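## Task

Find the yellow foam block sitting on a shelf in one of the storage bays and place it on the desk, moving no other object there. Every other item must stay on its own shelf, table or counter. The robot must not fall or finish leaning. The block must rest on the desk without the robot supporting it, and at the end the gripper must have released it and moved away.

## Robot and tools

ROBOT. A Hello Robot Stretch 3 with one arm. It has a two-wheel differential base (0.33 m long, 0.34 m wide) that cannot drive sideways, a lift carriage on a vertical mast, and a telescoping arm that reaches out to the robot's RIGHT side. It ends in a wrist with yaw, pitch and roll and a two-finger gripper. To move the gripper forward or back, drive the base. The base turns in place about the point midway between its drive wheels, 0.05 m behind its front edge. With the arm retracted and the wrist folded, a turn sweeps a 0.28 m radius; an unfolded, level gripper reaches beyond that. Cameras: head_camera and nav_camera (fisheye) on the head, aimed with head_pan_rad and head_tilt_rad, and wrist_camera on the gripper.

FRAMES. Base frame: origin on the floor between the drive wheels, x forward, y left, z up. hand_pose is reported in this frame, at the point where closed fingertips meet. The odometry frame is the base frame as it was at the scene's start; heading is positive to the left, within -3.142..3.142.

execute_actions(actions). actions is a list run in order; an empty list just returns the current state and images. Each action is an object with "robot", optional "steps" (integer 1 to 450 control steps at 30 per second; 1 if omitted) and optional "until". {"steps": n} alone waits. "robot" is one of: a single command; a queue (list of up to 8 commands and {"pause_s": s} waits, s at most 15, executed in turn, each starting after the previous one ends "done"); or {"stop": true}, which brakes everything and clears the queue. A command may contain:
- "base": exactly one of {"translate_m": d}, a relative drive of d metres from where the base is when the command begins, forward positive, |d| at most 1; or {"rotate_rad": d}, a relative turn in place of d radians, counter-clockwise (left) positive, |d| at most 3.2.
- "joints": absolute targets, named individually; unnamed joints keep their old goal. lift_m 0 to 1.1 (arm height, m); arm_m 0 to 0.52 (extension, m); wrist_yaw_rad -1.345 to 4.42 (0 along the arm, positive toward the front, 3.0 folded over the base); wrist_pitch_rad -1.57 to 0.451 (0 level, negative tips fingers down); wrist_roll_rad -2.911 to 2.911 (0 fingers side by side); gripper_m -0.089 to 0.179 (larger is wider; real fingertip gap is 0.007 m less when nearly shut, 0.025 m less when fully open, 0 below 0.007); head_pan_rad -3.953 to 1.73 (0 forward, positive left, -1.57 looks along the arm); head_tilt_rad -1.53 to 0.419 (negative looks down).
- "contact_limits": {"arm_m": e}, the motor effort percentage (1 to 100) at which that arm motion halts with contact_stop; lower is gentler.
Motions start together and keep running across later actions and while the caller thinks. A new command overrides at once and discards the rest of an older queue. "until" ends an action early: {"robot": {"status": "ended"}} fires when nothing reads "moving" and no queue runs; other fields take a comparison pair like [">", 0.3] or a status word or ["!=", "moving"]. {"any": {"status": "ended"}} fires when any single motion or the queue finishes. A call with any invalid value is rejected entirely.

zoom_image(camera, region): a sharper crop of the latest image of "head_camera", "nav_camera" or "wrist_camera"; region is [x0, y0, x1, y1] in pixels from the top-left, at most 504 by 504.

finished_scene(scene): ends the current scene (give its number) after a hold of the last command, and reports success plus the next task. Irreversible; only call once everything has stopped.

RESULTS. base_status and joint_status give each motion's state: moving, done (within tolerance), off_target (came to rest short, may still push), contact_stop (lift or arm hit something and went slack), time_out, stopped, not_commanded, torque_fault (wrist servo shut off for 10 s, limp). The base bracket shows distance travelled versus goal, from wheel turns (slip counts as travel). joint_goals lists goals; measured_speeds gives encoder speeds. refusals, queue (idle/running/done/dropped/stopped) and queue_left track commands; lines starting refused: or dropped: explain failures, counting from 0. robot.on_its_own appears when the robot changed a goal itself, a joint is slack or off, a motor strains at rest, or base_tilt drifts 3 degrees or more. motor_effort is percent of maximum (positive pushes toward higher values; peak in brackets), noisy and biased. lidar_m: 12 distances in 30-degree sectors counter-clockwise from straight ahead (1st front, 4th left, 7th behind, 10th right), in a plane 0.17 m above the floor. wrist_depth_mm and head_depth_mm are 7x7 grids of median depth.

GRIPPING. Close to a gripper_m below the object's width; release by opening at least 0.02 above where fingertips touched. Readings and "done" do not prove a grasp; check images. Over-squeezing may let the stall guard loosen the hold.

SPEED AND SAFETY. Full base speed (0.30 m/s, 1.9 rad/s) only with lift_m under 0.30, arm_m under 0.03 and wrist_yaw_rad over 2.54; otherwise 0.10 m/s and 0.63 rad/s. Fold or unfold the wrist only with lift_m 0.32 to 0.95, wrist_pitch_rad -0.4 and roll near 0; when yaw is below -0.4 keep pitch at -0.5 or lower. Avoid pushing into rigid things with the gripper above about 0.45 m, repeated pushes after a contact_stop, driving while the gripper holds or hooks something fixed, and snagging furniture (especially reversing) — all can tip the robot. If it leans, reverse the last move in small steps, pull the gripper free, and lower lift_m to about 0.2 if needed. Avoid dropping, slamming or hard shoves; loose objects may occasionally be nudged by outside forces. Before finishing, release the object, back the gripper away and wait for all motion to end.

Each tool is called after ">>>" as name(argument=value, ...), one argument or row to a line, values as JSON.

## Session

>>> execute_actions(
  actions=[],
)

Scene clock: 0.00 s.
robot.base_odometry: x=+0.000 y=+0.000 heading=+0.000 (m, m, rad; robot's odometry frame)
robot.turned_by_wheels: +0.000 (rad since the last result)
robot.turned_by_imu: +0.000 (rad since the last result)
robot.base_tilt: forward=+2.1 right=+2.3 (deg)
robot.lidar_m: 1.09 1.05 0.77 0.74 0.77 0.84 1.69 1.02 1.13 3.02 1.57 1.12
robot.head_depth_mm: 1048 1057 1061 1073 1078 1081 1090 / 1021 1025 1025 1034 1041 1050 1051 / 1023 1031 1036 1039 1046 1051 1058 / 1017 1026 1030 1039 1042 1049 1055 / 1013 1021 1031 1035 1039 1045 1049 / 1010 1016 1023 1028 1035 1039 1045 / 1006 1014 1021 1028 1028 1037 1038
robot.base_status: not_commanded
robot.joint_positions: lift_m=+0.365 arm_m=+0.002 wrist_yaw_rad=+3.114 wrist_pitch_rad=-0.432 wrist_roll_rad=-0.005 gripper_m=+0.037 head_pan_rad=-0.008 head_tilt_rad=+0.001
robot.joint_goals: lift_m=+0.365 arm_m=+0.002 wrist_yaw_rad=+3.114 wrist_pitch_rad=-0.432 wrist_roll_rad=-0.005 gripper_m=+0.037 head_pan_rad=-0.008 head_tilt_rad=+0.001
robot.joint_status: lift_m=not_commanded arm_m=not_commanded wrist_yaw_rad=not_commanded wrist_pitch_rad=not_commanded wrist_roll_rad=not_commanded gripper_m=not_commanded head_pan_rad=not_commanded head_tilt_rad=not_commanded
robot.measured_speeds: translate_m=+0.000 rotate_rad=+0.000 lift_m=+0.000 arm_m=+0.000 wrist_yaw_rad=+0.000 wrist_pitch_rad=+0.000 wrist_roll_rad=+0.000 head_pan_rad=+0.000 head_tilt_rad=+0.000
robot: refusals=0 queue=idle queue_left=0
robot.motor_effort: left_wheel=+1 right_wheel=+0 lift_m=+22 arm_m=+0 wrist_yaw_rad=+1 wrist_pitch_rad=+6 wrist_roll_rad=+0 gripper_m=-1 head_pan_rad=+1 head_tilt_rad=+2 (%)
robot.hand_pose: x=-0.0151 y=+0.0756 z=+0.3747 quat_wxyz=(+0.161, +0.691, +0.143, +0.691) (m; robot's base frame)
robot.wrist_depth_mm: 718 714 721 730 742 745 765 / 766 787 789 798 795 822 815 / 842 851 868 863 895 898 909 / 858 881 - 907 897 924 935 / 707 713 - 758 770 787 785 / 603 609 - 627 633 654 658 / 525 539 - 559 535 564 572
pictures: head_camera (sideways: a quarter turn clockwise sets it upright), nav_camera (sideways: a quarter turn counterclockwise sets it upright), wrist_camera
Images, in order (width x height): head_camera 896x504, nav_camera 672x504, wrist_camera 644x364.

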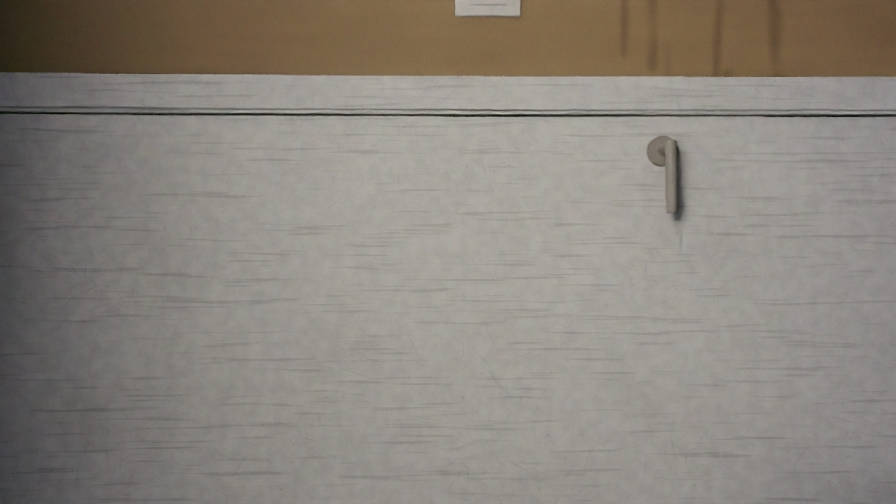

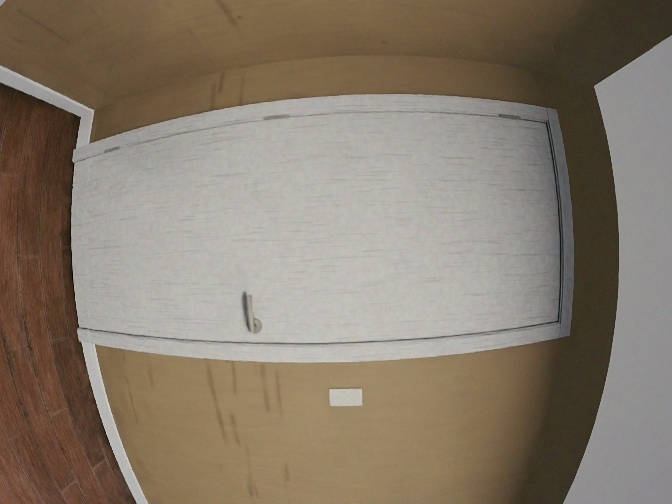

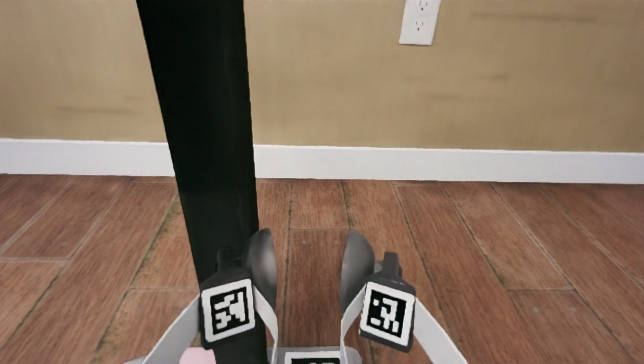

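>>> execute_actions(
  actions=[
    {"robot":{"base":{"rotate_rad":-1.57},"joints":{"lift_m":0.27,"head_tilt_rad":-0.4,"head_pan_rad":-0.5}},"steps":450,"until":{"robot":{"status":"ended"}}},
  ],
)

>>> execute_actions(
  actions=[
    {"robot":{"joints":{"head_pan_rad":-1.57}},"steps":450,"until":{"robot":{"status":"ended"}}},
  ],
)

Scene clock: 2.93 s.
robot.base_odometry: x=+0.000 y=+0.000 heading=-1.570 (m, m, rad; robot's odometry frame)
robot.turned_by_wheels: -1.570 (rad since the last result)
robot.turned_by_imu: -1.556 (rad since the last result)
robot.base_tilt: forward=+2.0 right=+2.2 (deg)
robot.lidar_m: 2.52 1.56 1.11 1.09 1.04 0.77 0.74 0.77 0.84 1.69 1.02 1.14
robot.head_depth_mm: 880 924 967 1018 1112 1253 1336 / 998 1049 1109 1175 1250 1338 1322 / 2002 2134 2277 1390 1501 1539 1327 / 1913 2068 2245 2464 2134 1640 1318 / 1810 1982 2140 2356 2154 1633 1324 / 2097 3619 3950 2942 2144 1642 1321 / 3245 3482 3782 3110 2138 1631 1329
robot.base_status: done (rotate_rad -1.5699 of -1.5700)
robot.joint_positions: lift_m=+0.270 arm_m=+0.002 wrist_yaw_rad=+3.114 wrist_pitch_rad=-0.433 wrist_roll_rad=-0.005 gripper_m=+0.037 head_pan_rad=-0.493 head_tilt_rad=-0.395
robot.joint_goals: lift_m=+0.270 arm_m=+0.002 wrist_yaw_rad=+3.114 wrist_pitch_rad=-0.433 wrist_roll_rad=-0.005 gripper_m=+0.037 head_pan_rad=-0.500 head_tilt_rad=-0.400
robot.joint_status: lift_m=done arm_m=not_commanded wrist_yaw_rad=not_commanded wrist_pitch_rad=not_commanded wrist_roll_rad=not_commanded gripper_m=not_commanded head_pan_rad=done head_tilt_rad=done
robot.measured_speeds: translate_m=+0.000 rotate_rad=+0.000 lift_m=+0.000 arm_m=+0.000 wrist_yaw_rad=+0.000 wrist_pitch_rad=+0.000 wrist_roll_rad=+0.000 head_pan_rad=+0.000 head_tilt_rad=+0.000
robot: refusals=0 queue=done queue_left=0
robot.motor_effort: left_wheel=+2(10) right_wheel=-3(10) lift_m=+18(23) arm_m=+0(1) wrist_yaw_rad=-1(0) wrist_pitch_rad=+5(5) wrist_roll_rad=+0(0) gripper_m=+0(1) head_pan_rad=-2(21) head_tilt_rad=-1(21) (%)
robot.hand_pose: x=-0.0151 y=+0.0755 z=+0.2797 quat_wxyz=(+0.161, +0.691, +0.143, +0.690) (m; robot's base frame)
robot.wrist_depth_mm: 999 - - - - - - / 970 - - - - - - / 870 891 951 942 983 - - / 684 704 - 738 744 776 792 / 566 583 - 601 621 626 635 / 488 503 - 527 522 519 530 / - - - - 430 447 458
pictures: head_camera (sideways: a quarter turn clockwise sets it upright), nav_camera (sideways: a quarter turn counterclockwise sets it upright), wrist_camera
camera_calibration (this result's frames):
head_camera: T_world_to_cam=[[-0.381527, 0.199337, -0.902609, 1.19769], [0.496599, 0.867788, -0.0182622, 0.0192248], [0.779632, -0.455202, -0.430075, 0.508693], [0, 0, 0, 1]] pos_world=[0.0508084, -0.0238679, 1.30017]
nav_camera: T_world_to_cam=[[0.365807, -0.232358, 0.901219, -1.13757], [-0.500192, -0.86568, -0.0201663, 0.082115], [0.784853, -0.443405, -0.432895, 0.512121], [0, 0, 0, 1]] pos_world=[0.0552648, 0.0338386, 1.24855]
wrist_camera: T_world_to_cam=[[0.997218, -0.0606353, 0.0433446, 0.00364592], [0.0051986, -0.523538, -0.851987, 0.324986], [0.074353, 0.849842, -0.521766, 0.245096], [0, 0, 0, 1]] pos_world=[-0.0235489, -0.0379297, 0.404609]
Images, in order (width x height): head_camera 896x504, nav_camera 672x504, wrist_camera 644x364.

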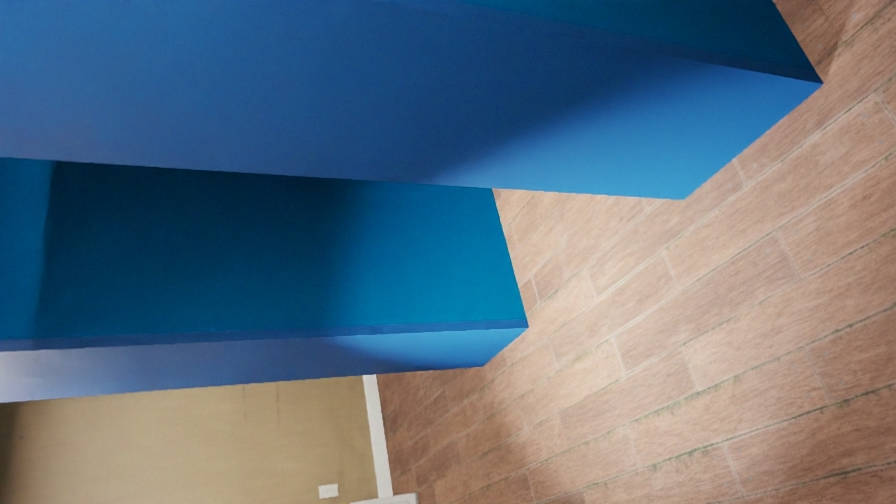

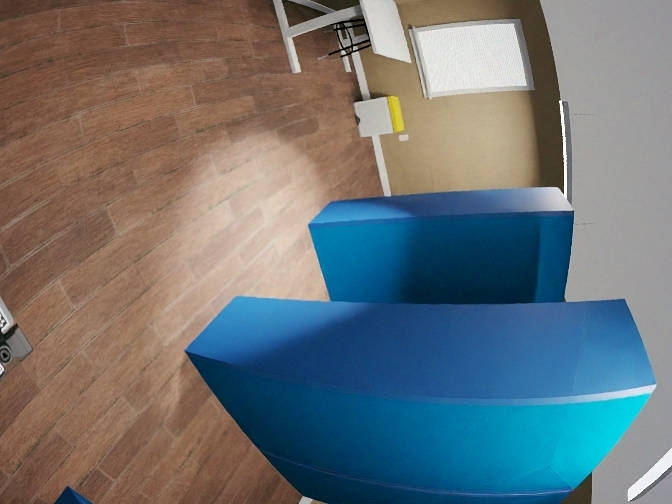

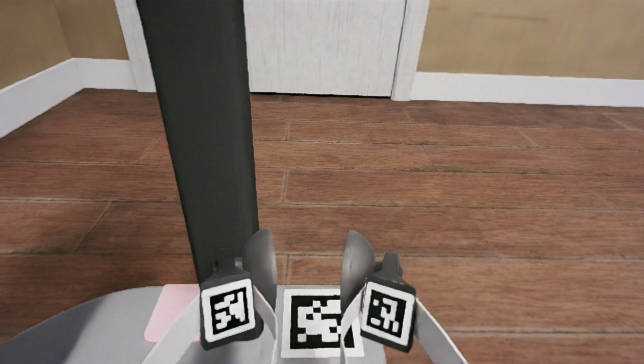

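Scene clock: 4.03 s.
robot.base_odometry: x=+0.000 y=+0.000 heading=-1.570 (m, m, rad; robot's odometry frame)
robot.turned_by_wheels: +0.000 (rad since the last result)
robot.turned_by_imu: +0.000 (rad since the last result)
robot.base_tilt: forward=+1.9 right=+2.4 (deg)
robot.lidar_m: 2.51 1.56 1.12 1.09 1.04 0.77 0.74 0.77 0.84 1.69 1.02 1.14
robot.head_depth_mm: 1057 1468 778 832 907 1006 1139 / 1372 1501 1558 1736 1343 1415 1179 / 2196 2348 2539 2571 1975 1647 1329 / 2202 2390 2595 2763 2148 1644 1325 / 2226 2393 2596 2792 2150 1641 1322 / 2219 2379 2549 2748 2128 1635 1316 / 1844 1849 1848 1868 1869 1631 1311
robot.base_status: done (rotate_rad -1.5699 of -1.5700)
robot.joint_positions: lift_m=+0.270 arm_m=+0.002 wrist_yaw_rad=+3.114 wrist_pitch_rad=-0.433 wrist_roll_rad=-0.005 gripper_m=+0.037 head_pan_rad=-1.563 head_tilt_rad=-0.395
robot.joint_goals: lift_m=+0.270 arm_m=+0.002 wrist_yaw_rad=+3.114 wrist_pitch_rad=-0.433 wrist_roll_rad=-0.005 gripper_m=+0.037 head_pan_rad=-1.570 head_tilt_rad=-0.400
robot.joint_status: lift_m=done arm_m=not_commanded wrist_yaw_rad=not_commanded wrist_pitch_rad=not_commanded wrist_roll_rad=not_commanded gripper_m=not_commanded head_pan_rad=done head_tilt_rad=done
robot.measured_speeds: translate_m=+0.000 rotate_rad=+0.000 lift_m=+0.000 arm_m=+0.000 wrist_yaw_rad=+0.000 wrist_pitch_rad=+0.000 wrist_roll_rad=+0.000 head_pan_rad=+0.000 head_tilt_rad=+0.000
robot: refusals=0 queue=done queue_left=0
robot.motor_effort: left_wheel=+3(2) right_wheel=-2(2) lift_m=+18(18) arm_m=+0(0) wrist_yaw_rad=-1(0) wrist_pitch_rad=+5(5) wrist_roll_rad=+0(0) gripper_m=+0(0) head_pan_rad=-2(29) head_tilt_rad=+0(1) (%)
robot.hand_pose: x=-0.0151 y=+0.0755 z=+0.2797 quat_wxyz=(+0.161, +0.691, +0.143, +0.690) (m; robot's base frame)
robot.wrist_depth_mm: 977 - - - - - - / 978 - - - - - - / 872 909 961 945 979 - - / 695 696 - 736 754 772 800 / 571 573 - 600 619 628 643 / 481 512 - 529 517 526 539 / - - - - 432 449 455
pictures: head_camera (sideways: a quarter turn clockwise sets it upright), nav_camera (sideways: a quarter turn counterclockwise sets it upright), wrist_camera
camera_calibration (this result's frames):
head_camera: T_world_to_cam=[[-0.00844525, 0.43038, -0.902608, 1.19541], [0.999659, -0.0186841, -0.0182622, 0.0161562], [-0.0247242, -0.902455, -0.430075, 0.5136], [0, 0, 0, 1]] pos_world=[0.00664321, -0.0506776, 1.30017]
nav_camera: T_world_to_cam=[[-0.0280678, -0.432455, 0.901219, -1.13517], [-0.999536, 0.0228476, -0.0201662, 0.085161], [-0.0118697, -0.901366, -0.432895, 0.516982], [0, 0, 0, 1]] pos_world=[0.0593962, -0.0268653, 1.24855]
wrist_camera: T_world_to_cam=[[0.997218, -0.0606354, 0.0433445, 0.00364595], [0.00519849, -0.523538, -0.851987, 0.324986], [0.074353, 0.849842, -0.521766, 0.245096], [0, 0, 0, 1]] pos_world=[-0.0235489, -0.0379297, 0.404609]
Images, in order (width x height): head_camera 896x504, nav_camera 672x504, wrist_camera 644x364.

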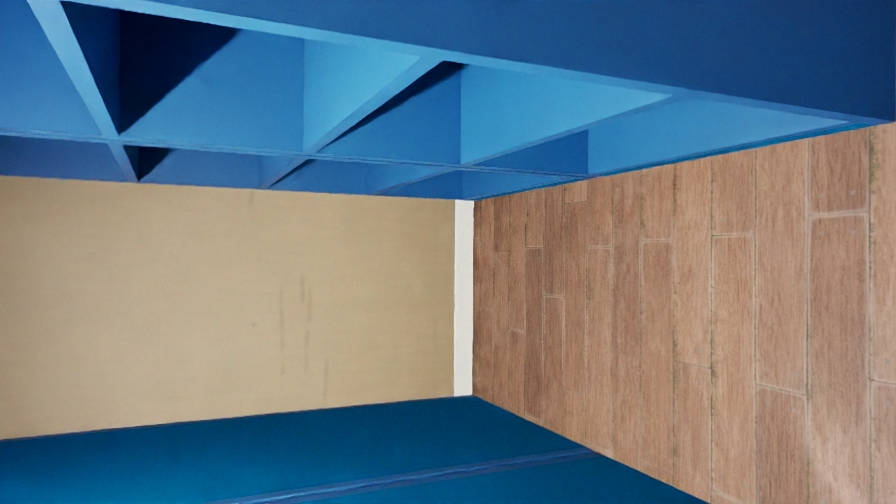

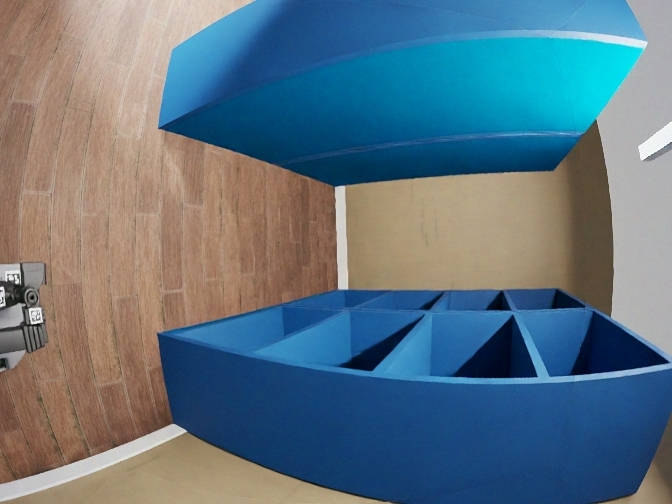

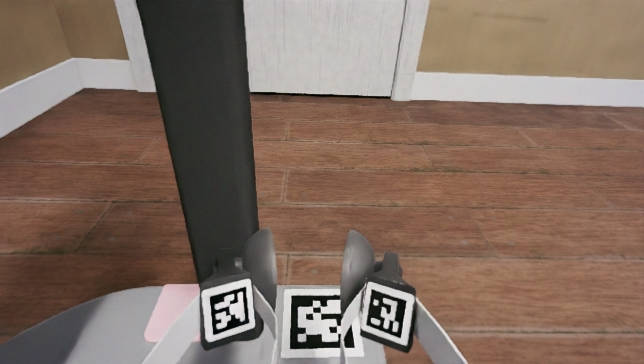

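>>> execute_actions(
  actions=[
    {"robot":{"base":{"translate_m":0.7},"joints":{"head_pan_rad":-2.1}},"steps":450,"until":{"robot":{"status":"ended"}}},
  ],
)

Scene clock: 8.27 s.
robot.base_odometry: x=+0.001 y=-0.700 heading=-1.570 (m, m, rad; robot's odometry frame)
robot.turned_by_wheels: +0.000 (rad since the last result)
robot.turned_by_imu: +0.001 (rad since the last result)
robot.base_tilt: forward=+2.0 right=+2.3 (deg)
robot.lidar_m: 2.90 1.54 1.13 1.10 1.13 1.49 1.44 1.26 1.94 0.80 0.83 1.54
robot.head_depth_mm: 1503 1640 1208 1290 1456 1611 1338 / 1697 1845 1886 1860 1883 1573 1328 / 1709 1874 1989 2025 2021 1643 1340 / 1652 1802 1979 2119 2114 1652 1323 / 2382 2582 2730 2905 2146 1640 1325 / 2336 2459 2706 2799 2153 1633 1325 / 2201 2359 2523 2683 2124 1643 1261
robot.base_status: done (translate_m +0.7000 of +0.7000)
robot.joint_positions: lift_m=+0.270 arm_m=+0.002 wrist_yaw_rad=+3.114 wrist_pitch_rad=-0.433 wrist_roll_rad=-0.005 gripper_m=+0.037 head_pan_rad=-2.093 head_tilt_rad=-0.395
robot.joint_goals: lift_m=+0.270 arm_m=+0.002 wrist_yaw_rad=+3.114 wrist_pitch_rad=-0.433 wrist_roll_rad=-0.005 gripper_m=+0.037 head_pan_rad=-2.100 head_tilt_rad=-0.400
robot.joint_status: lift_m=done arm_m=not_commanded wrist_yaw_rad=not_commanded wrist_pitch_rad=not_commanded wrist_roll_rad=not_commanded gripper_m=not_commanded head_pan_rad=done head_tilt_rad=done
robot.measured_speeds: translate_m=+0.000 rotate_rad=+0.000 lift_m=+0.000 arm_m=+0.000 wrist_yaw_rad=+0.000 wrist_pitch_rad=+0.000 wrist_roll_rad=+0.000 head_pan_rad=+0.000 head_tilt_rad=+0.000
robot: refusals=0 queue=done queue_left=0
robot.motor_effort: left_wheel=+3(11) right_wheel=-3(8) lift_m=+19(18) arm_m=+0(0) wrist_yaw_rad=+0(1) wrist_pitch_rad=+5(6) wrist_roll_rad=+0(0) gripper_m=+0(0) head_pan_rad=-1(22) head_tilt_rad=-1(1) (%)
robot.hand_pose: x=-0.0151 y=+0.0755 z=+0.2796 quat_wxyz=(+0.161, +0.691, +0.143, +0.690) (m; robot's base frame)
robot.wrist_depth_mm: - - - - - - - / - - - - - - - / 860 890 940 941 982 - - / 691 711 - 739 756 777 802 / 571 574 - 613 615 613 636 / 484 502 - 524 517 528 530 / - - - - 431 446 454
pictures: head_camera (sideways: a quarter turn clockwise sets it upright), nav_camera (sideways: a quarter turn counterclockwise sets it upright), wrist_camera
camera_calibration (this result's frames):
head_camera: T_world_to_cam=[[0.210416, 0.375659, -0.902555, 1.194], [0.852964, -0.52165, -0.0182656, 0.0170553], [-0.47768, -0.766003, -0.430187, 0.516509], [0, 0, 0, 1]] pos_world=[-0.0190592, -0.0439944, 1.30016]
nav_camera: T_world_to_cam=[[-0.242965, -0.358984, 0.901165, -1.13379], [-0.85075, 0.525184, -0.0201624, 0.0842485], [-0.466039, -0.771565, -0.433007, 0.519898], [0, 0, 0, 1]] pos_world=[0.0384963, -0.0501233, 1.24855]
wrist_camera: T_world_to_cam=[[0.997218, -0.0606336, 0.0433463, 0.00364606], [0.00519702, -0.523583, -0.851959, 0.324957], [0.0743527, 0.849814, -0.521811, 0.245104], [0, 0, 0, 1]] pos_world=[-0.0235489, -0.0379299, 0.40459]
Images, in order (width x height): head_camera 896x504, nav_camera 672x504, wrist_camera 644x364.

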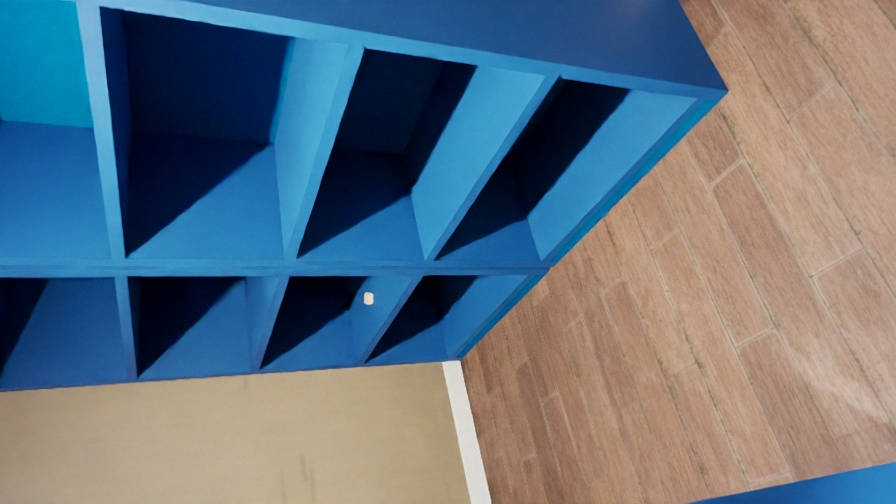

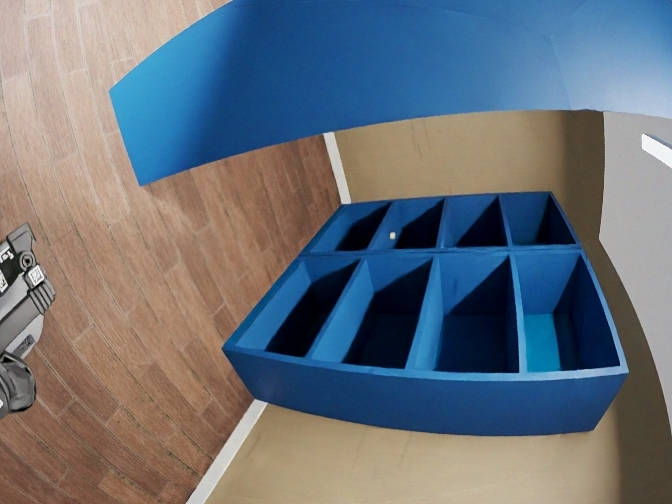

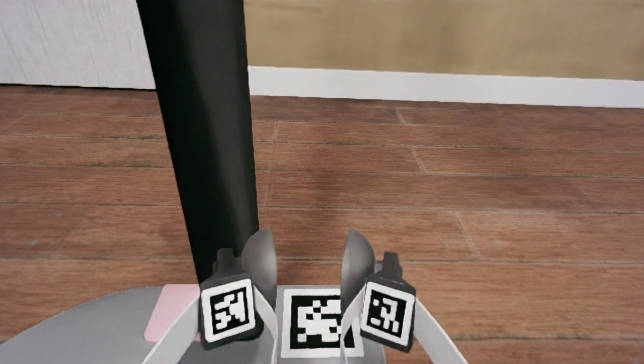

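>>> zoom_image(
  camera="head_camera",
  region=[330, 270, 410, 330],
)

Region (330, 270, 410, 330) of head_camera's 896x504 image, scaled by 6.300, with more detail than that image has; it fills the top 378 rows of this view, and the rest is white.

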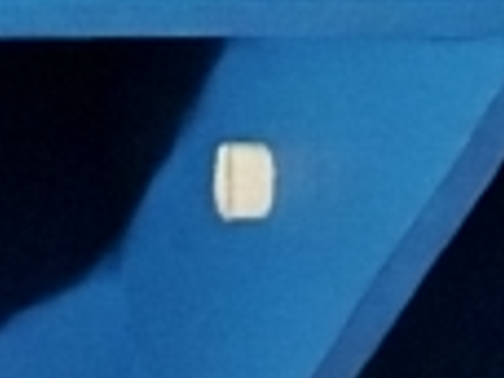

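Beige, likely wood. Check other bays.

>>> execute_actions(
  actions=[
    {"robot":[{"base":{"translate_m":1.0}},{"base":{"translate_m":0.35}}],"steps":450,"until":{"robot":{"status":"ended"}}},
  ],
)

Scene clock: 16.43 s.
robot.base_odometry: x=+0.002 y=-2.050 heading=-1.570 (m, m, rad; robot's odometry frame)
robot.turned_by_wheels: +0.000 (rad since the last result)
robot.turned_by_imu: +0.001 (rad since the last result)
robot.base_tilt: forward=+1.9 right=+2.2 (deg)
robot.lidar_m: 1.56 1.04 0.74 1.08 1.13 1.56 2.78 1.26 1.95 0.83 0.86 1.58
robot.head_depth_mm: 1425 1103 1190 1301 1475 1605 1327 / 1676 1813 1788 1884 1798 1562 1327 / 1703 1906 2005 2004 2028 1637 1335 / 1640 1791 1950 2093 2123 1646 1335 / 2428 2593 2768 2746 2140 1640 1323 / 2340 2491 2694 2845 2157 1626 1325 / 2233 2373 2525 2729 2150 1633 1324
robot.base_status: done (translate_m +0.3500 of +0.3500)
robot.joint_positions: lift_m=+0.270 arm_m=+0.002 wrist_yaw_rad=+3.114 wrist_pitch_rad=-0.433 wrist_roll_rad=-0.005 gripper_m=+0.037 head_pan_rad=-2.093 head_tilt_rad=-0.395
robot.joint_goals: lift_m=+0.270 arm_m=+0.002 wrist_yaw_rad=+3.114 wrist_pitch_rad=-0.433 wrist_roll_rad=-0.005 gripper_m=+0.037 head_pan_rad=-2.100 head_tilt_rad=-0.400
robot.joint_status: lift_m=done arm_m=not_commanded wrist_yaw_rad=not_commanded wrist_pitch_rad=not_commanded wrist_roll_rad=not_commanded gripper_m=not_commanded head_pan_rad=done head_tilt_rad=done
robot.measured_speeds: translate_m=+0.000 rotate_rad=+0.000 lift_m=+0.000 arm_m=+0.000 wrist_yaw_rad=+0.000 wrist_pitch_rad=+0.000 wrist_roll_rad=+0.000 head_pan_rad=+0.000 head_tilt_rad=+0.000
robot: refusals=0 queue=done queue_left=0
robot.motor_effort: left_wheel=+2(13) right_wheel=-2(8) lift_m=+18(18) arm_m=-1(0) wrist_yaw_rad=+0(0) wrist_pitch_rad=+5(6) wrist_roll_rad=+0(0) gripper_m=+0(1) head_pan_rad=-2(2) head_tilt_rad=-2(2) (%)
robot.hand_pose: x=-0.0151 y=+0.0755 z=+0.2796 quat_wxyz=(+0.161, +0.690, +0.143, +0.690) (m; robot's base frame)
robot.wrist_depth_mm: - - - - - 701 - / - - - - - 789 - / 877 895 927 972 982 889 - / 682 693 - 748 752 733 795 / 572 580 - 600 613 602 622 / 489 510 - 533 510 522 536 / - - - - 431 454 462
pictures: head_camera (sideways: a quarter turn clockwise sets it upright), nav_camera (sideways: a quarter turn counterclockwise sets it upright), wrist_camera
camera_calibration (this result's frames):
head_camera: T_world_to_cam=[[0.210495, 0.375716, -0.902513, 1.19395], [0.852916, -0.521729, -0.0182682, 0.017059], [-0.47773, -0.765922, -0.430275, 0.516623], [0, 0, 0, 1]] pos_world=[-0.0190632, -0.0439919, 1.30016]
nav_camera: T_world_to_cam=[[-0.243042, -0.359037, 0.901123, -1.13373], [-0.8507, 0.525265, -0.0201594, 0.0842442], [-0.466091, -0.771485, -0.433095, 0.520012], [0, 0, 0, 1]] pos_world=[0.0384942, -0.0501218, 1.24855]
wrist_camera: T_world_to_cam=[[0.997219, -0.0606301, 0.0433488, 0.00364561], [0.00519535, -0.523648, -0.851919, 0.324929], [0.0743514, 0.849775, -0.521876, 0.245124], [0, 0, 0, 1]] pos_world=[-0.0235489, -0.0379302, 0.40458]
Images, in order (width x height): head_camera 896x504, nav_camera 672x504, wrist_camera 644x364.

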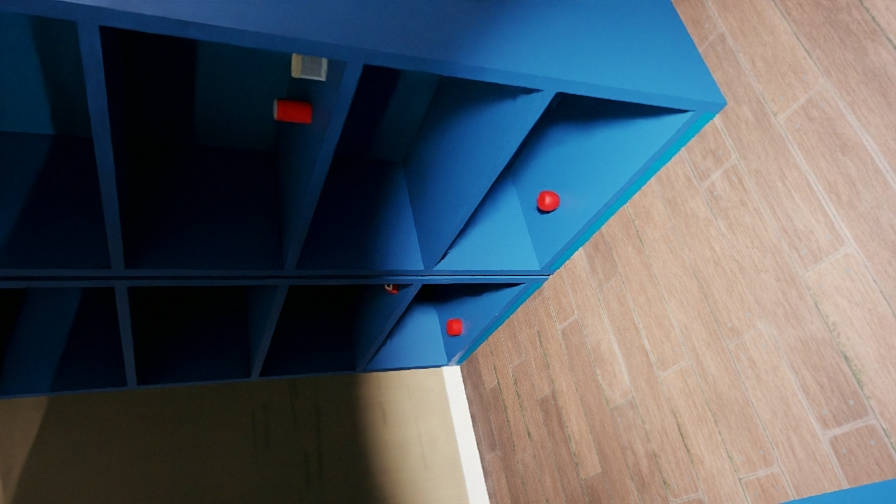

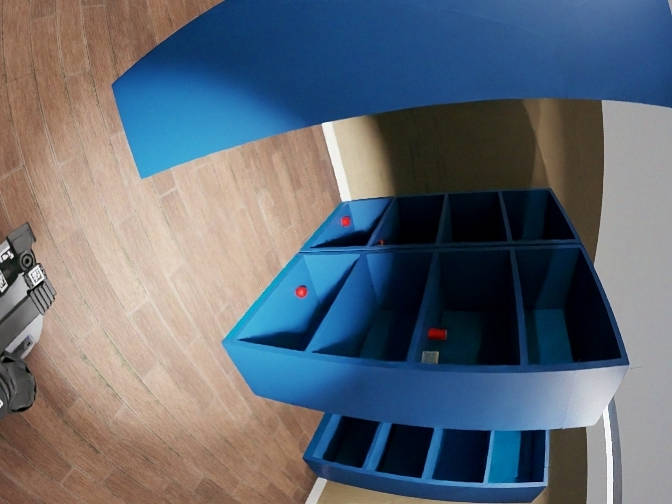

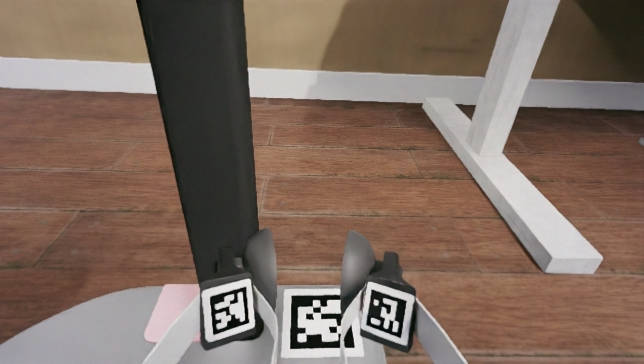

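>>> execute_actions(
  actions=[
    {"robot":[{"base":{"rotate_rad":-0.3}},{"base":{"translate_m":1.0}},{"base":{"rotate_rad":-1.3},"joints":{"head_pan_rad":-0.7,"head_tilt_rad":-0.6}},{"base":{"translate_m":0.6}}],"steps":450,"until":{"robot":{"status":"ended"}}},
  ],
)

Scene clock: 28.83 s.
robot.base_odometry: x=-0.893 y=-2.989 heading=+3.113 (m, m, rad; robot's odometry frame)
robot.turned_by_wheels: -1.600 (rad since the last result)
robot.turned_by_imu: -1.583 (rad since the last result)
robot.base_tilt: forward=+2.0 right=+2.2 (deg)
robot.lidar_m: 1.81 1.45 1.06 1.02 0.71 0.82 1.34 1.60 2.77 0.53 1.02 0.98
robot.head_depth_mm: 912 972 743 1164 1012 853 1118 / 984 1051 737 1260 1014 1222 1120 / 987 1071 780 1303 1010 1317 1163 / 899 987 889 1233 1117 1345 1184 / 825 910 1021 1152 1383 1403 1179 / 816 946 1614 1475 1653 1393 1174 / 1542 1480 1779 1972 1689 1379 1174
robot.base_status: done (translate_m +0.6000 of +0.6000)
robot.joint_positions: lift_m=+0.270 arm_m=+0.002 wrist_yaw_rad=+3.114 wrist_pitch_rad=-0.433 wrist_roll_rad=-0.005 gripper_m=+0.037 head_pan_rad=-0.707 head_tilt_rad=-0.593
robot.joint_goals: lift_m=+0.270 arm_m=+0.002 wrist_yaw_rad=+3.114 wrist_pitch_rad=-0.433 wrist_roll_rad=-0.005 gripper_m=+0.037 head_pan_rad=-0.700 head_tilt_rad=-0.600
robot.joint_status: lift_m=done arm_m=not_commanded wrist_yaw_rad=not_commanded wrist_pitch_rad=not_commanded wrist_roll_rad=not_commanded gripper_m=not_commanded head_pan_rad=done head_tilt_rad=done
robot.measured_speeds: translate_m=+0.000 rotate_rad=+0.000 lift_m=+0.000 arm_m=+0.000 wrist_yaw_rad=+0.000 wrist_pitch_rad=+0.000 wrist_roll_rad=+0.000 head_pan_rad=+0.000 head_tilt_rad=+0.000
robot: refusals=0 queue=done queue_left=0
robot.motor_effort: left_wheel=+2(11) right_wheel=-2(12) lift_m=+18(19) arm_m=-1(1) wrist_yaw_rad=+0(0) wrist_pitch_rad=+6(5) wrist_roll_rad=+1(0) gripper_m=+0(0) head_pan_rad=+2(31) head_tilt_rad=-2(15) (%)
robot.hand_pose: x=-0.0151 y=+0.0755 z=+0.2796 quat_wxyz=(+0.161, +0.690, +0.143, +0.690) (m; robot's base frame)
robot.wrist_depth_mm: 559 704 993 999 - - - / 611 753 - - - - - / 653 766 943 957 988 - - / 688 695 - 733 760 772 805 / 563 580 - 597 619 627 635 / 484 500 - 532 520 525 528 / - - - - 435 448 459
pictures: head_camera (sideways: a quarter turn clockwise sets it upright), nav_camera (sideways: a quarter turn counterclockwise sets it upright), wrist_camera
camera_calibration (this result's frames):
head_camera: T_world_to_cam=[[-0.459079, 0.385607, -0.800346, 1.0648], [0.666366, 0.745265, -0.0231587, 0.0245586], [0.58754, -0.543955, -0.599091, 0.729772], [0, 0, 0, 1]] pos_world=[0.0436938, -0.0319355, 1.28998]
nav_camera: T_world_to_cam=[[0.436473, -0.414338, 0.798633, -1.00423], [-0.675113, -0.737587, -0.013701, 0.0747607], [0.594738, -0.533187, -0.601662, 0.732864], [0, 0, 0, 1]] pos_world=[0.0529285, 0.0298057, 1.24397]
wrist_camera: T_world_to_cam=[[0.997219, -0.0606282, 0.0433502, 0.00364449], [0.00519464, -0.523681, -0.851899, 0.324908], [0.0743507, 0.849755, -0.521909, 0.245146], [0, 0, 0, 1]] pos_world=[-0.0235489, -0.0379448, 0.404575]
Images, in order (width x height): head_camera 896x504, nav_camera 672x504, wrist_camera 644x364.

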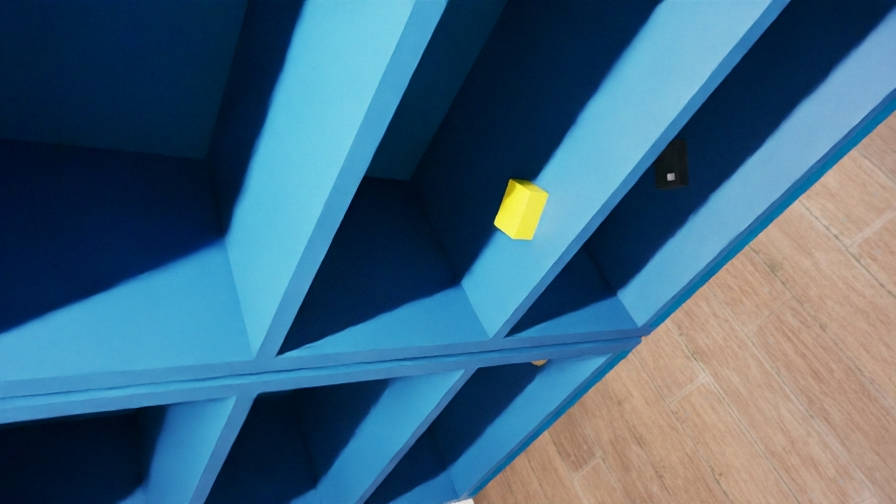

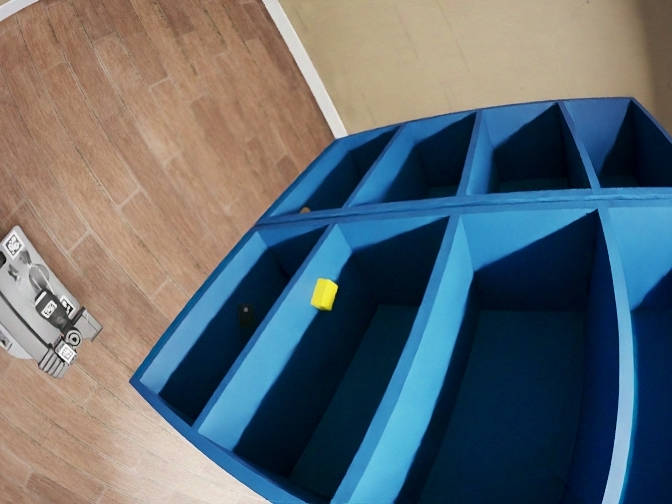

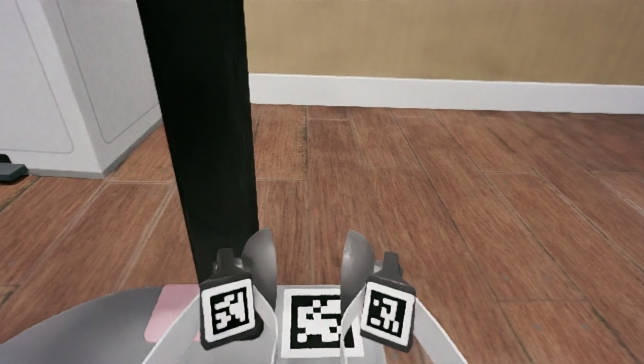

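>>> execute_actions(
  actions=[
    {"robot":[{"base":{"translate_m":0.59}},{"joints":{"lift_m":0.56,"head_pan_rad":-1.57,"head_tilt_rad":-0.9}},{"joints":{"wrist_yaw_rad":0,"wrist_pitch_rad":-0.4,"gripper_m":0.17}}],"steps":450,"until":{"robot":{"status":"ended"}}},
  ],
)

Scene clock: 38.57 s.
robot.base_odometry: x=-1.482 y=-2.972 heading=+3.113 (m, m, rad; robot's odometry frame)
robot.turned_by_wheels: +0.000 (rad since the last result)
robot.turned_by_imu: +0.000 (rad since the last result)
robot.base_tilt: forward=+2.0 right=+2.2 (deg)
robot.lidar_m: 1.23 1.27 1.06 1.02 1.06 1.15 1.94 0.80 0.85 0.92 0.58 1.27
robot.head_depth_mm: 710 562 1115 946 1321 1229 1093 / 706 559 1112 945 1321 1251 - / 701 556 1116 941 1311 1255 - / 694 552 1108 915 1303 - - / 690 548 1106 933 1320 1220 1087 / 682 546 1048 921 1251 1212 1082 / 651 545 718 826 1239 1208 1077
robot.base_status: done (translate_m +0.5900 of +0.5900)
robot.joint_positions: lift_m=+0.560 arm_m=+0.002 wrist_yaw_rad=+0.003 wrist_pitch_rad=-0.422 wrist_roll_rad=-0.005 gripper_m=+0.170 head_pan_rad=-1.563 head_tilt_rad=-0.888
robot.joint_goals: lift_m=+0.560 arm_m=+0.002 wrist_yaw_rad=+0.000 wrist_pitch_rad=-0.400 wrist_roll_rad=-0.005 gripper_m=+0.170 head_pan_rad=-1.570 head_tilt_rad=-0.900
robot.joint_status: lift_m=done arm_m=not_commanded wrist_yaw_rad=done wrist_pitch_rad=done wrist_roll_rad=not_commanded gripper_m=done head_pan_rad=done head_tilt_rad=done
robot.measured_speeds: translate_m=+0.000 rotate_rad=+0.000 lift_m=+0.000 arm_m=+0.000 wrist_yaw_rad=+0.000 wrist_pitch_rad=+0.000 wrist_roll_rad=+0.000 head_pan_rad=+0.000 head_tilt_rad=+0.000
robot: refusals=0 queue=done queue_left=0
robot.motor_effort: left_wheel=+2(11) right_wheel=-2(8) lift_m=+28(29) arm_m=-1(1) wrist_yaw_rad=-4(5) wrist_pitch_rad=+8(9) wrist_roll_rad=+0(0) gripper_m=+0(84) head_pan_rad=-2(29) head_tilt_rad=-4(21) (%)
robot.hand_pose: x=-0.0209 y=-0.3708 z=+0.5714 quat_wxyz=(+0.694, +0.150, -0.689, -0.147) (m; robot's base frame)
robot.wrist_depth_mm: 344 514 677 690 688 690 683 / 348 469 517 517 586 617 624 / 332 358 369 380 393 409 427 / 327 329 332 335 335 344 344 / 371 563 892 951 941 934 698 / - 587 777 769 794 846 681 / - 592 669 672 685 686 630
pictures: head_camera (sideways: a quarter turn clockwise sets it upright), nav_camera (sideways: a quarter turn counterclockwise sets it upright), wrist_camera
camera_calibration (this result's frames):
head_camera: T_world_to_cam=[[-0.0113601, 0.806439, -0.591208, 0.789529], [0.999563, -0.00698475, -0.0287343, 0.0297748], [-0.0273019, -0.591275, -0.806007, 1.00263], [0, 0, 0, 1]] pos_world=[0.00658114, -0.0436666, 1.27576]
nav_camera: T_world_to_cam=[[-0.0251601, -0.807639, 0.58914, -0.728408], [-0.999579, 0.0288471, -0.00314261, 0.0629908], [-0.0144569, -0.588971, -0.808025, 1.00497], [0, 0, 0, 1]] pos_world=[0.0591662, 0.00178979, 1.24137]
wrist_camera: T_world_to_cam=[[-0.998596, 0.0309293, 0.0429953, -0.0378841], [-0.0209887, 0.514229, -0.857396, 0.727251], [-0.0486281, -0.857095, -0.512858, 0.13649], [0, 0, 0, 1]] pos_world=[-0.0159296, -0.255817, 0.695171]
Images, in order (width x height): head_camera 896x504, nav_camera 672x504, wrist_camera 644x364.

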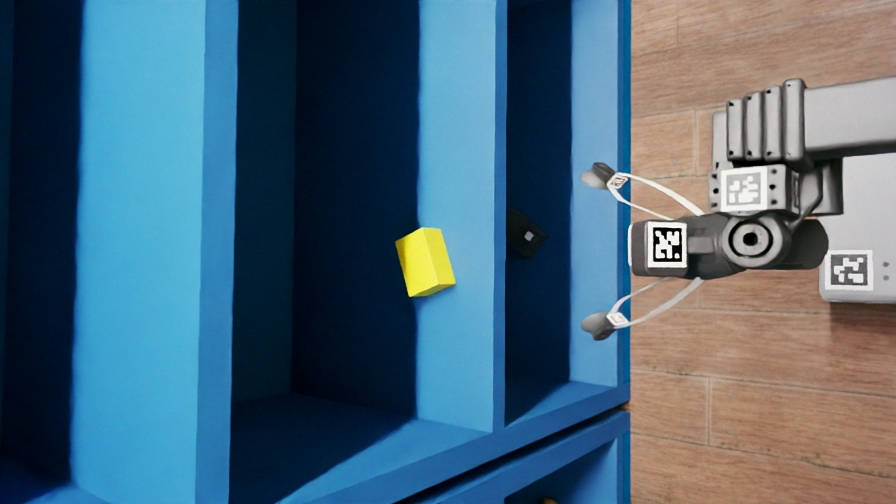

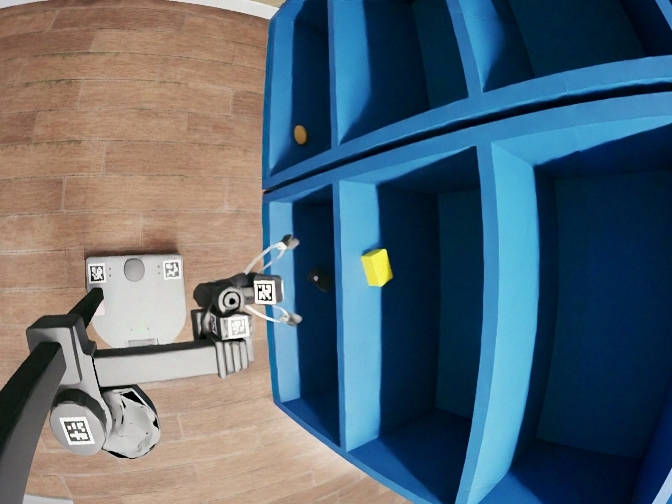

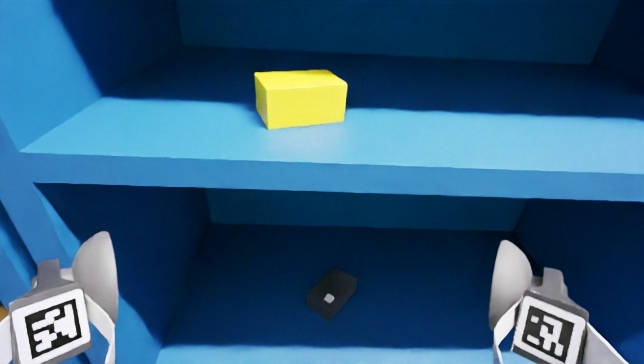

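>>> execute_actions(
  actions=[
    {"robot":{"base":{"translate_m":0.012},"joints":{"lift_m":0.575,"arm_m":0.2}},"steps":450,"until":{"robot":{"status":"ended"}}},
  ],
)

Scene clock: 41.27 s.
robot.base_odometry: x=-1.494 y=-2.972 heading=+3.113 (m, m, rad; robot's odometry frame)
robot.turned_by_wheels: +0.000 (rad since the last result)
robot.turned_by_imu: +0.000 (rad since the last result)
robot.base_tilt: forward=+2.0 right=+2.3 (deg)
robot.lidar_m: 1.22 1.26 1.06 1.02 1.06 1.16 1.95 0.81 0.87 0.89 0.58 1.26
robot.head_depth_mm: 710 561 1113 948 1319 1229 1101 / 706 559 1115 943 1315 1256 - / 699 555 1116 959 - 1221 1128 / 694 552 1110 924 1301 1216 1126 / 689 548 1107 930 1304 1214 1086 / 682 545 1047 910 1223 1205 1083 / 632 542 682 798 1263 1203 1081
robot.base_status: done (translate_m +0.0120 of +0.0120)
robot.joint_positions: lift_m=+0.575 arm_m=+0.200 wrist_yaw_rad=+0.002 wrist_pitch_rad=-0.422 wrist_roll_rad=-0.005 gripper_m=+0.170 head_pan_rad=-1.563 head_tilt_rad=-0.889
robot.joint_goals: lift_m=+0.575 arm_m=+0.200 wrist_yaw_rad=+0.000 wrist_pitch_rad=-0.400 wrist_roll_rad=-0.005 gripper_m=+0.170 head_pan_rad=-1.570 head_tilt_rad=-0.900
robot.joint_status: lift_m=done arm_m=done wrist_yaw_rad=done wrist_pitch_rad=done wrist_roll_rad=not_commanded gripper_m=done head_pan_rad=done head_tilt_rad=done
robot.measured_speeds: translate_m=+0.000 rotate_rad=+0.000 lift_m=+0.000 arm_m=+0.000 wrist_yaw_rad=+0.000 wrist_pitch_rad=+0.000 wrist_roll_rad=+0.000 head_pan_rad=+0.000 head_tilt_rad=+0.000
robot: refusals=0 queue=done queue_left=0
robot.motor_effort: left_wheel=+2(7) right_wheel=-2(6) lift_m=+29(29) arm_m=+2(2) wrist_yaw_rad=-1(4) wrist_pitch_rad=+8(8) wrist_roll_rad=+0(0) gripper_m=+0(0) head_pan_rad=-2(2) head_tilt_rad=-4(5) (%)
robot.hand_pose: x=-0.0212 y=-0.5686 z=+0.5865 quat_wxyz=(+0.694, +0.149, -0.689, -0.147) (m; robot's base frame)
robot.wrist_depth_mm: 331 480 493 494 498 501 503 / 332 478 534 532 530 541 545 / 336 393 405 419 433 446 460 / 298 305 299 236 329 340 346 / 246 251 237 215 264 272 275 / - 212 214 218 222 231 231 / - 183 185 188 191 190 203
pictures: head_camera (sideways: a quarter turn clockwise sets it upright), nav_camera (sideways: a quarter turn counterclockwise sets it upright), wrist_camera
camera_calibration (this result's frames):
head_camera: T_world_to_cam=[[-0.0112158, 0.806583, -0.591014, 0.789276], [0.999561, -0.00715803, -0.0287378, 0.0297795], [-0.02741, -0.591077, -0.806149, 1.00282], [0, 0, 0, 1]] pos_world=[0.00657322, -0.0436605, 1.27575]
nav_camera: T_world_to_cam=[[-0.0253045, -0.807776, 0.588946, -0.728154], [-0.999574, 0.029028, -0.00313379, 0.0629793], [-0.0145645, -0.588774, -0.808166, 1.00515], [0, 0, 0, 1]] pos_world=[0.0591664, 0.00179474, 1.24137]
wrist_camera: T_world_to_cam=[[-0.998559, 0.032149, 0.0429756, -0.0319764], [-0.0203728, 0.513751, -0.857697, 0.841876], [-0.0496529, -0.857337, -0.512356, -0.0257979], [0, 0, 0, 1]] pos_world=[-0.0160599, -0.453604, 0.710231]
Images, in order (width x height): head_camera 896x504, nav_camera 672x504, wrist_camera 644x364.

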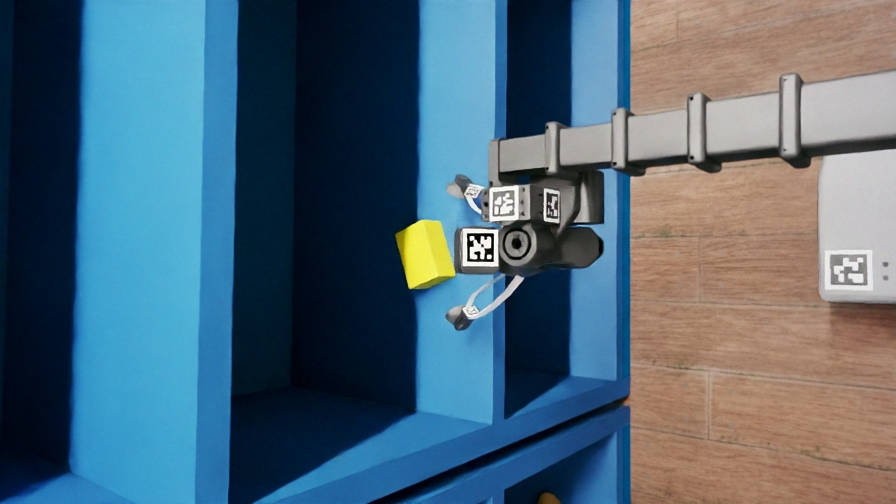

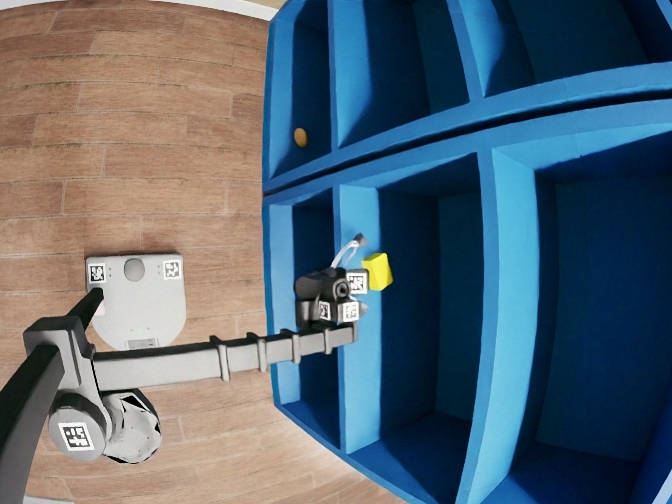

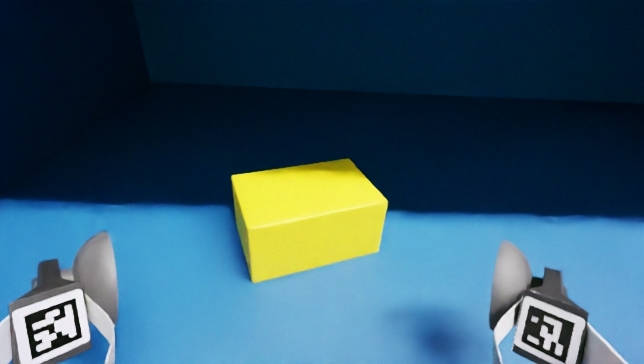

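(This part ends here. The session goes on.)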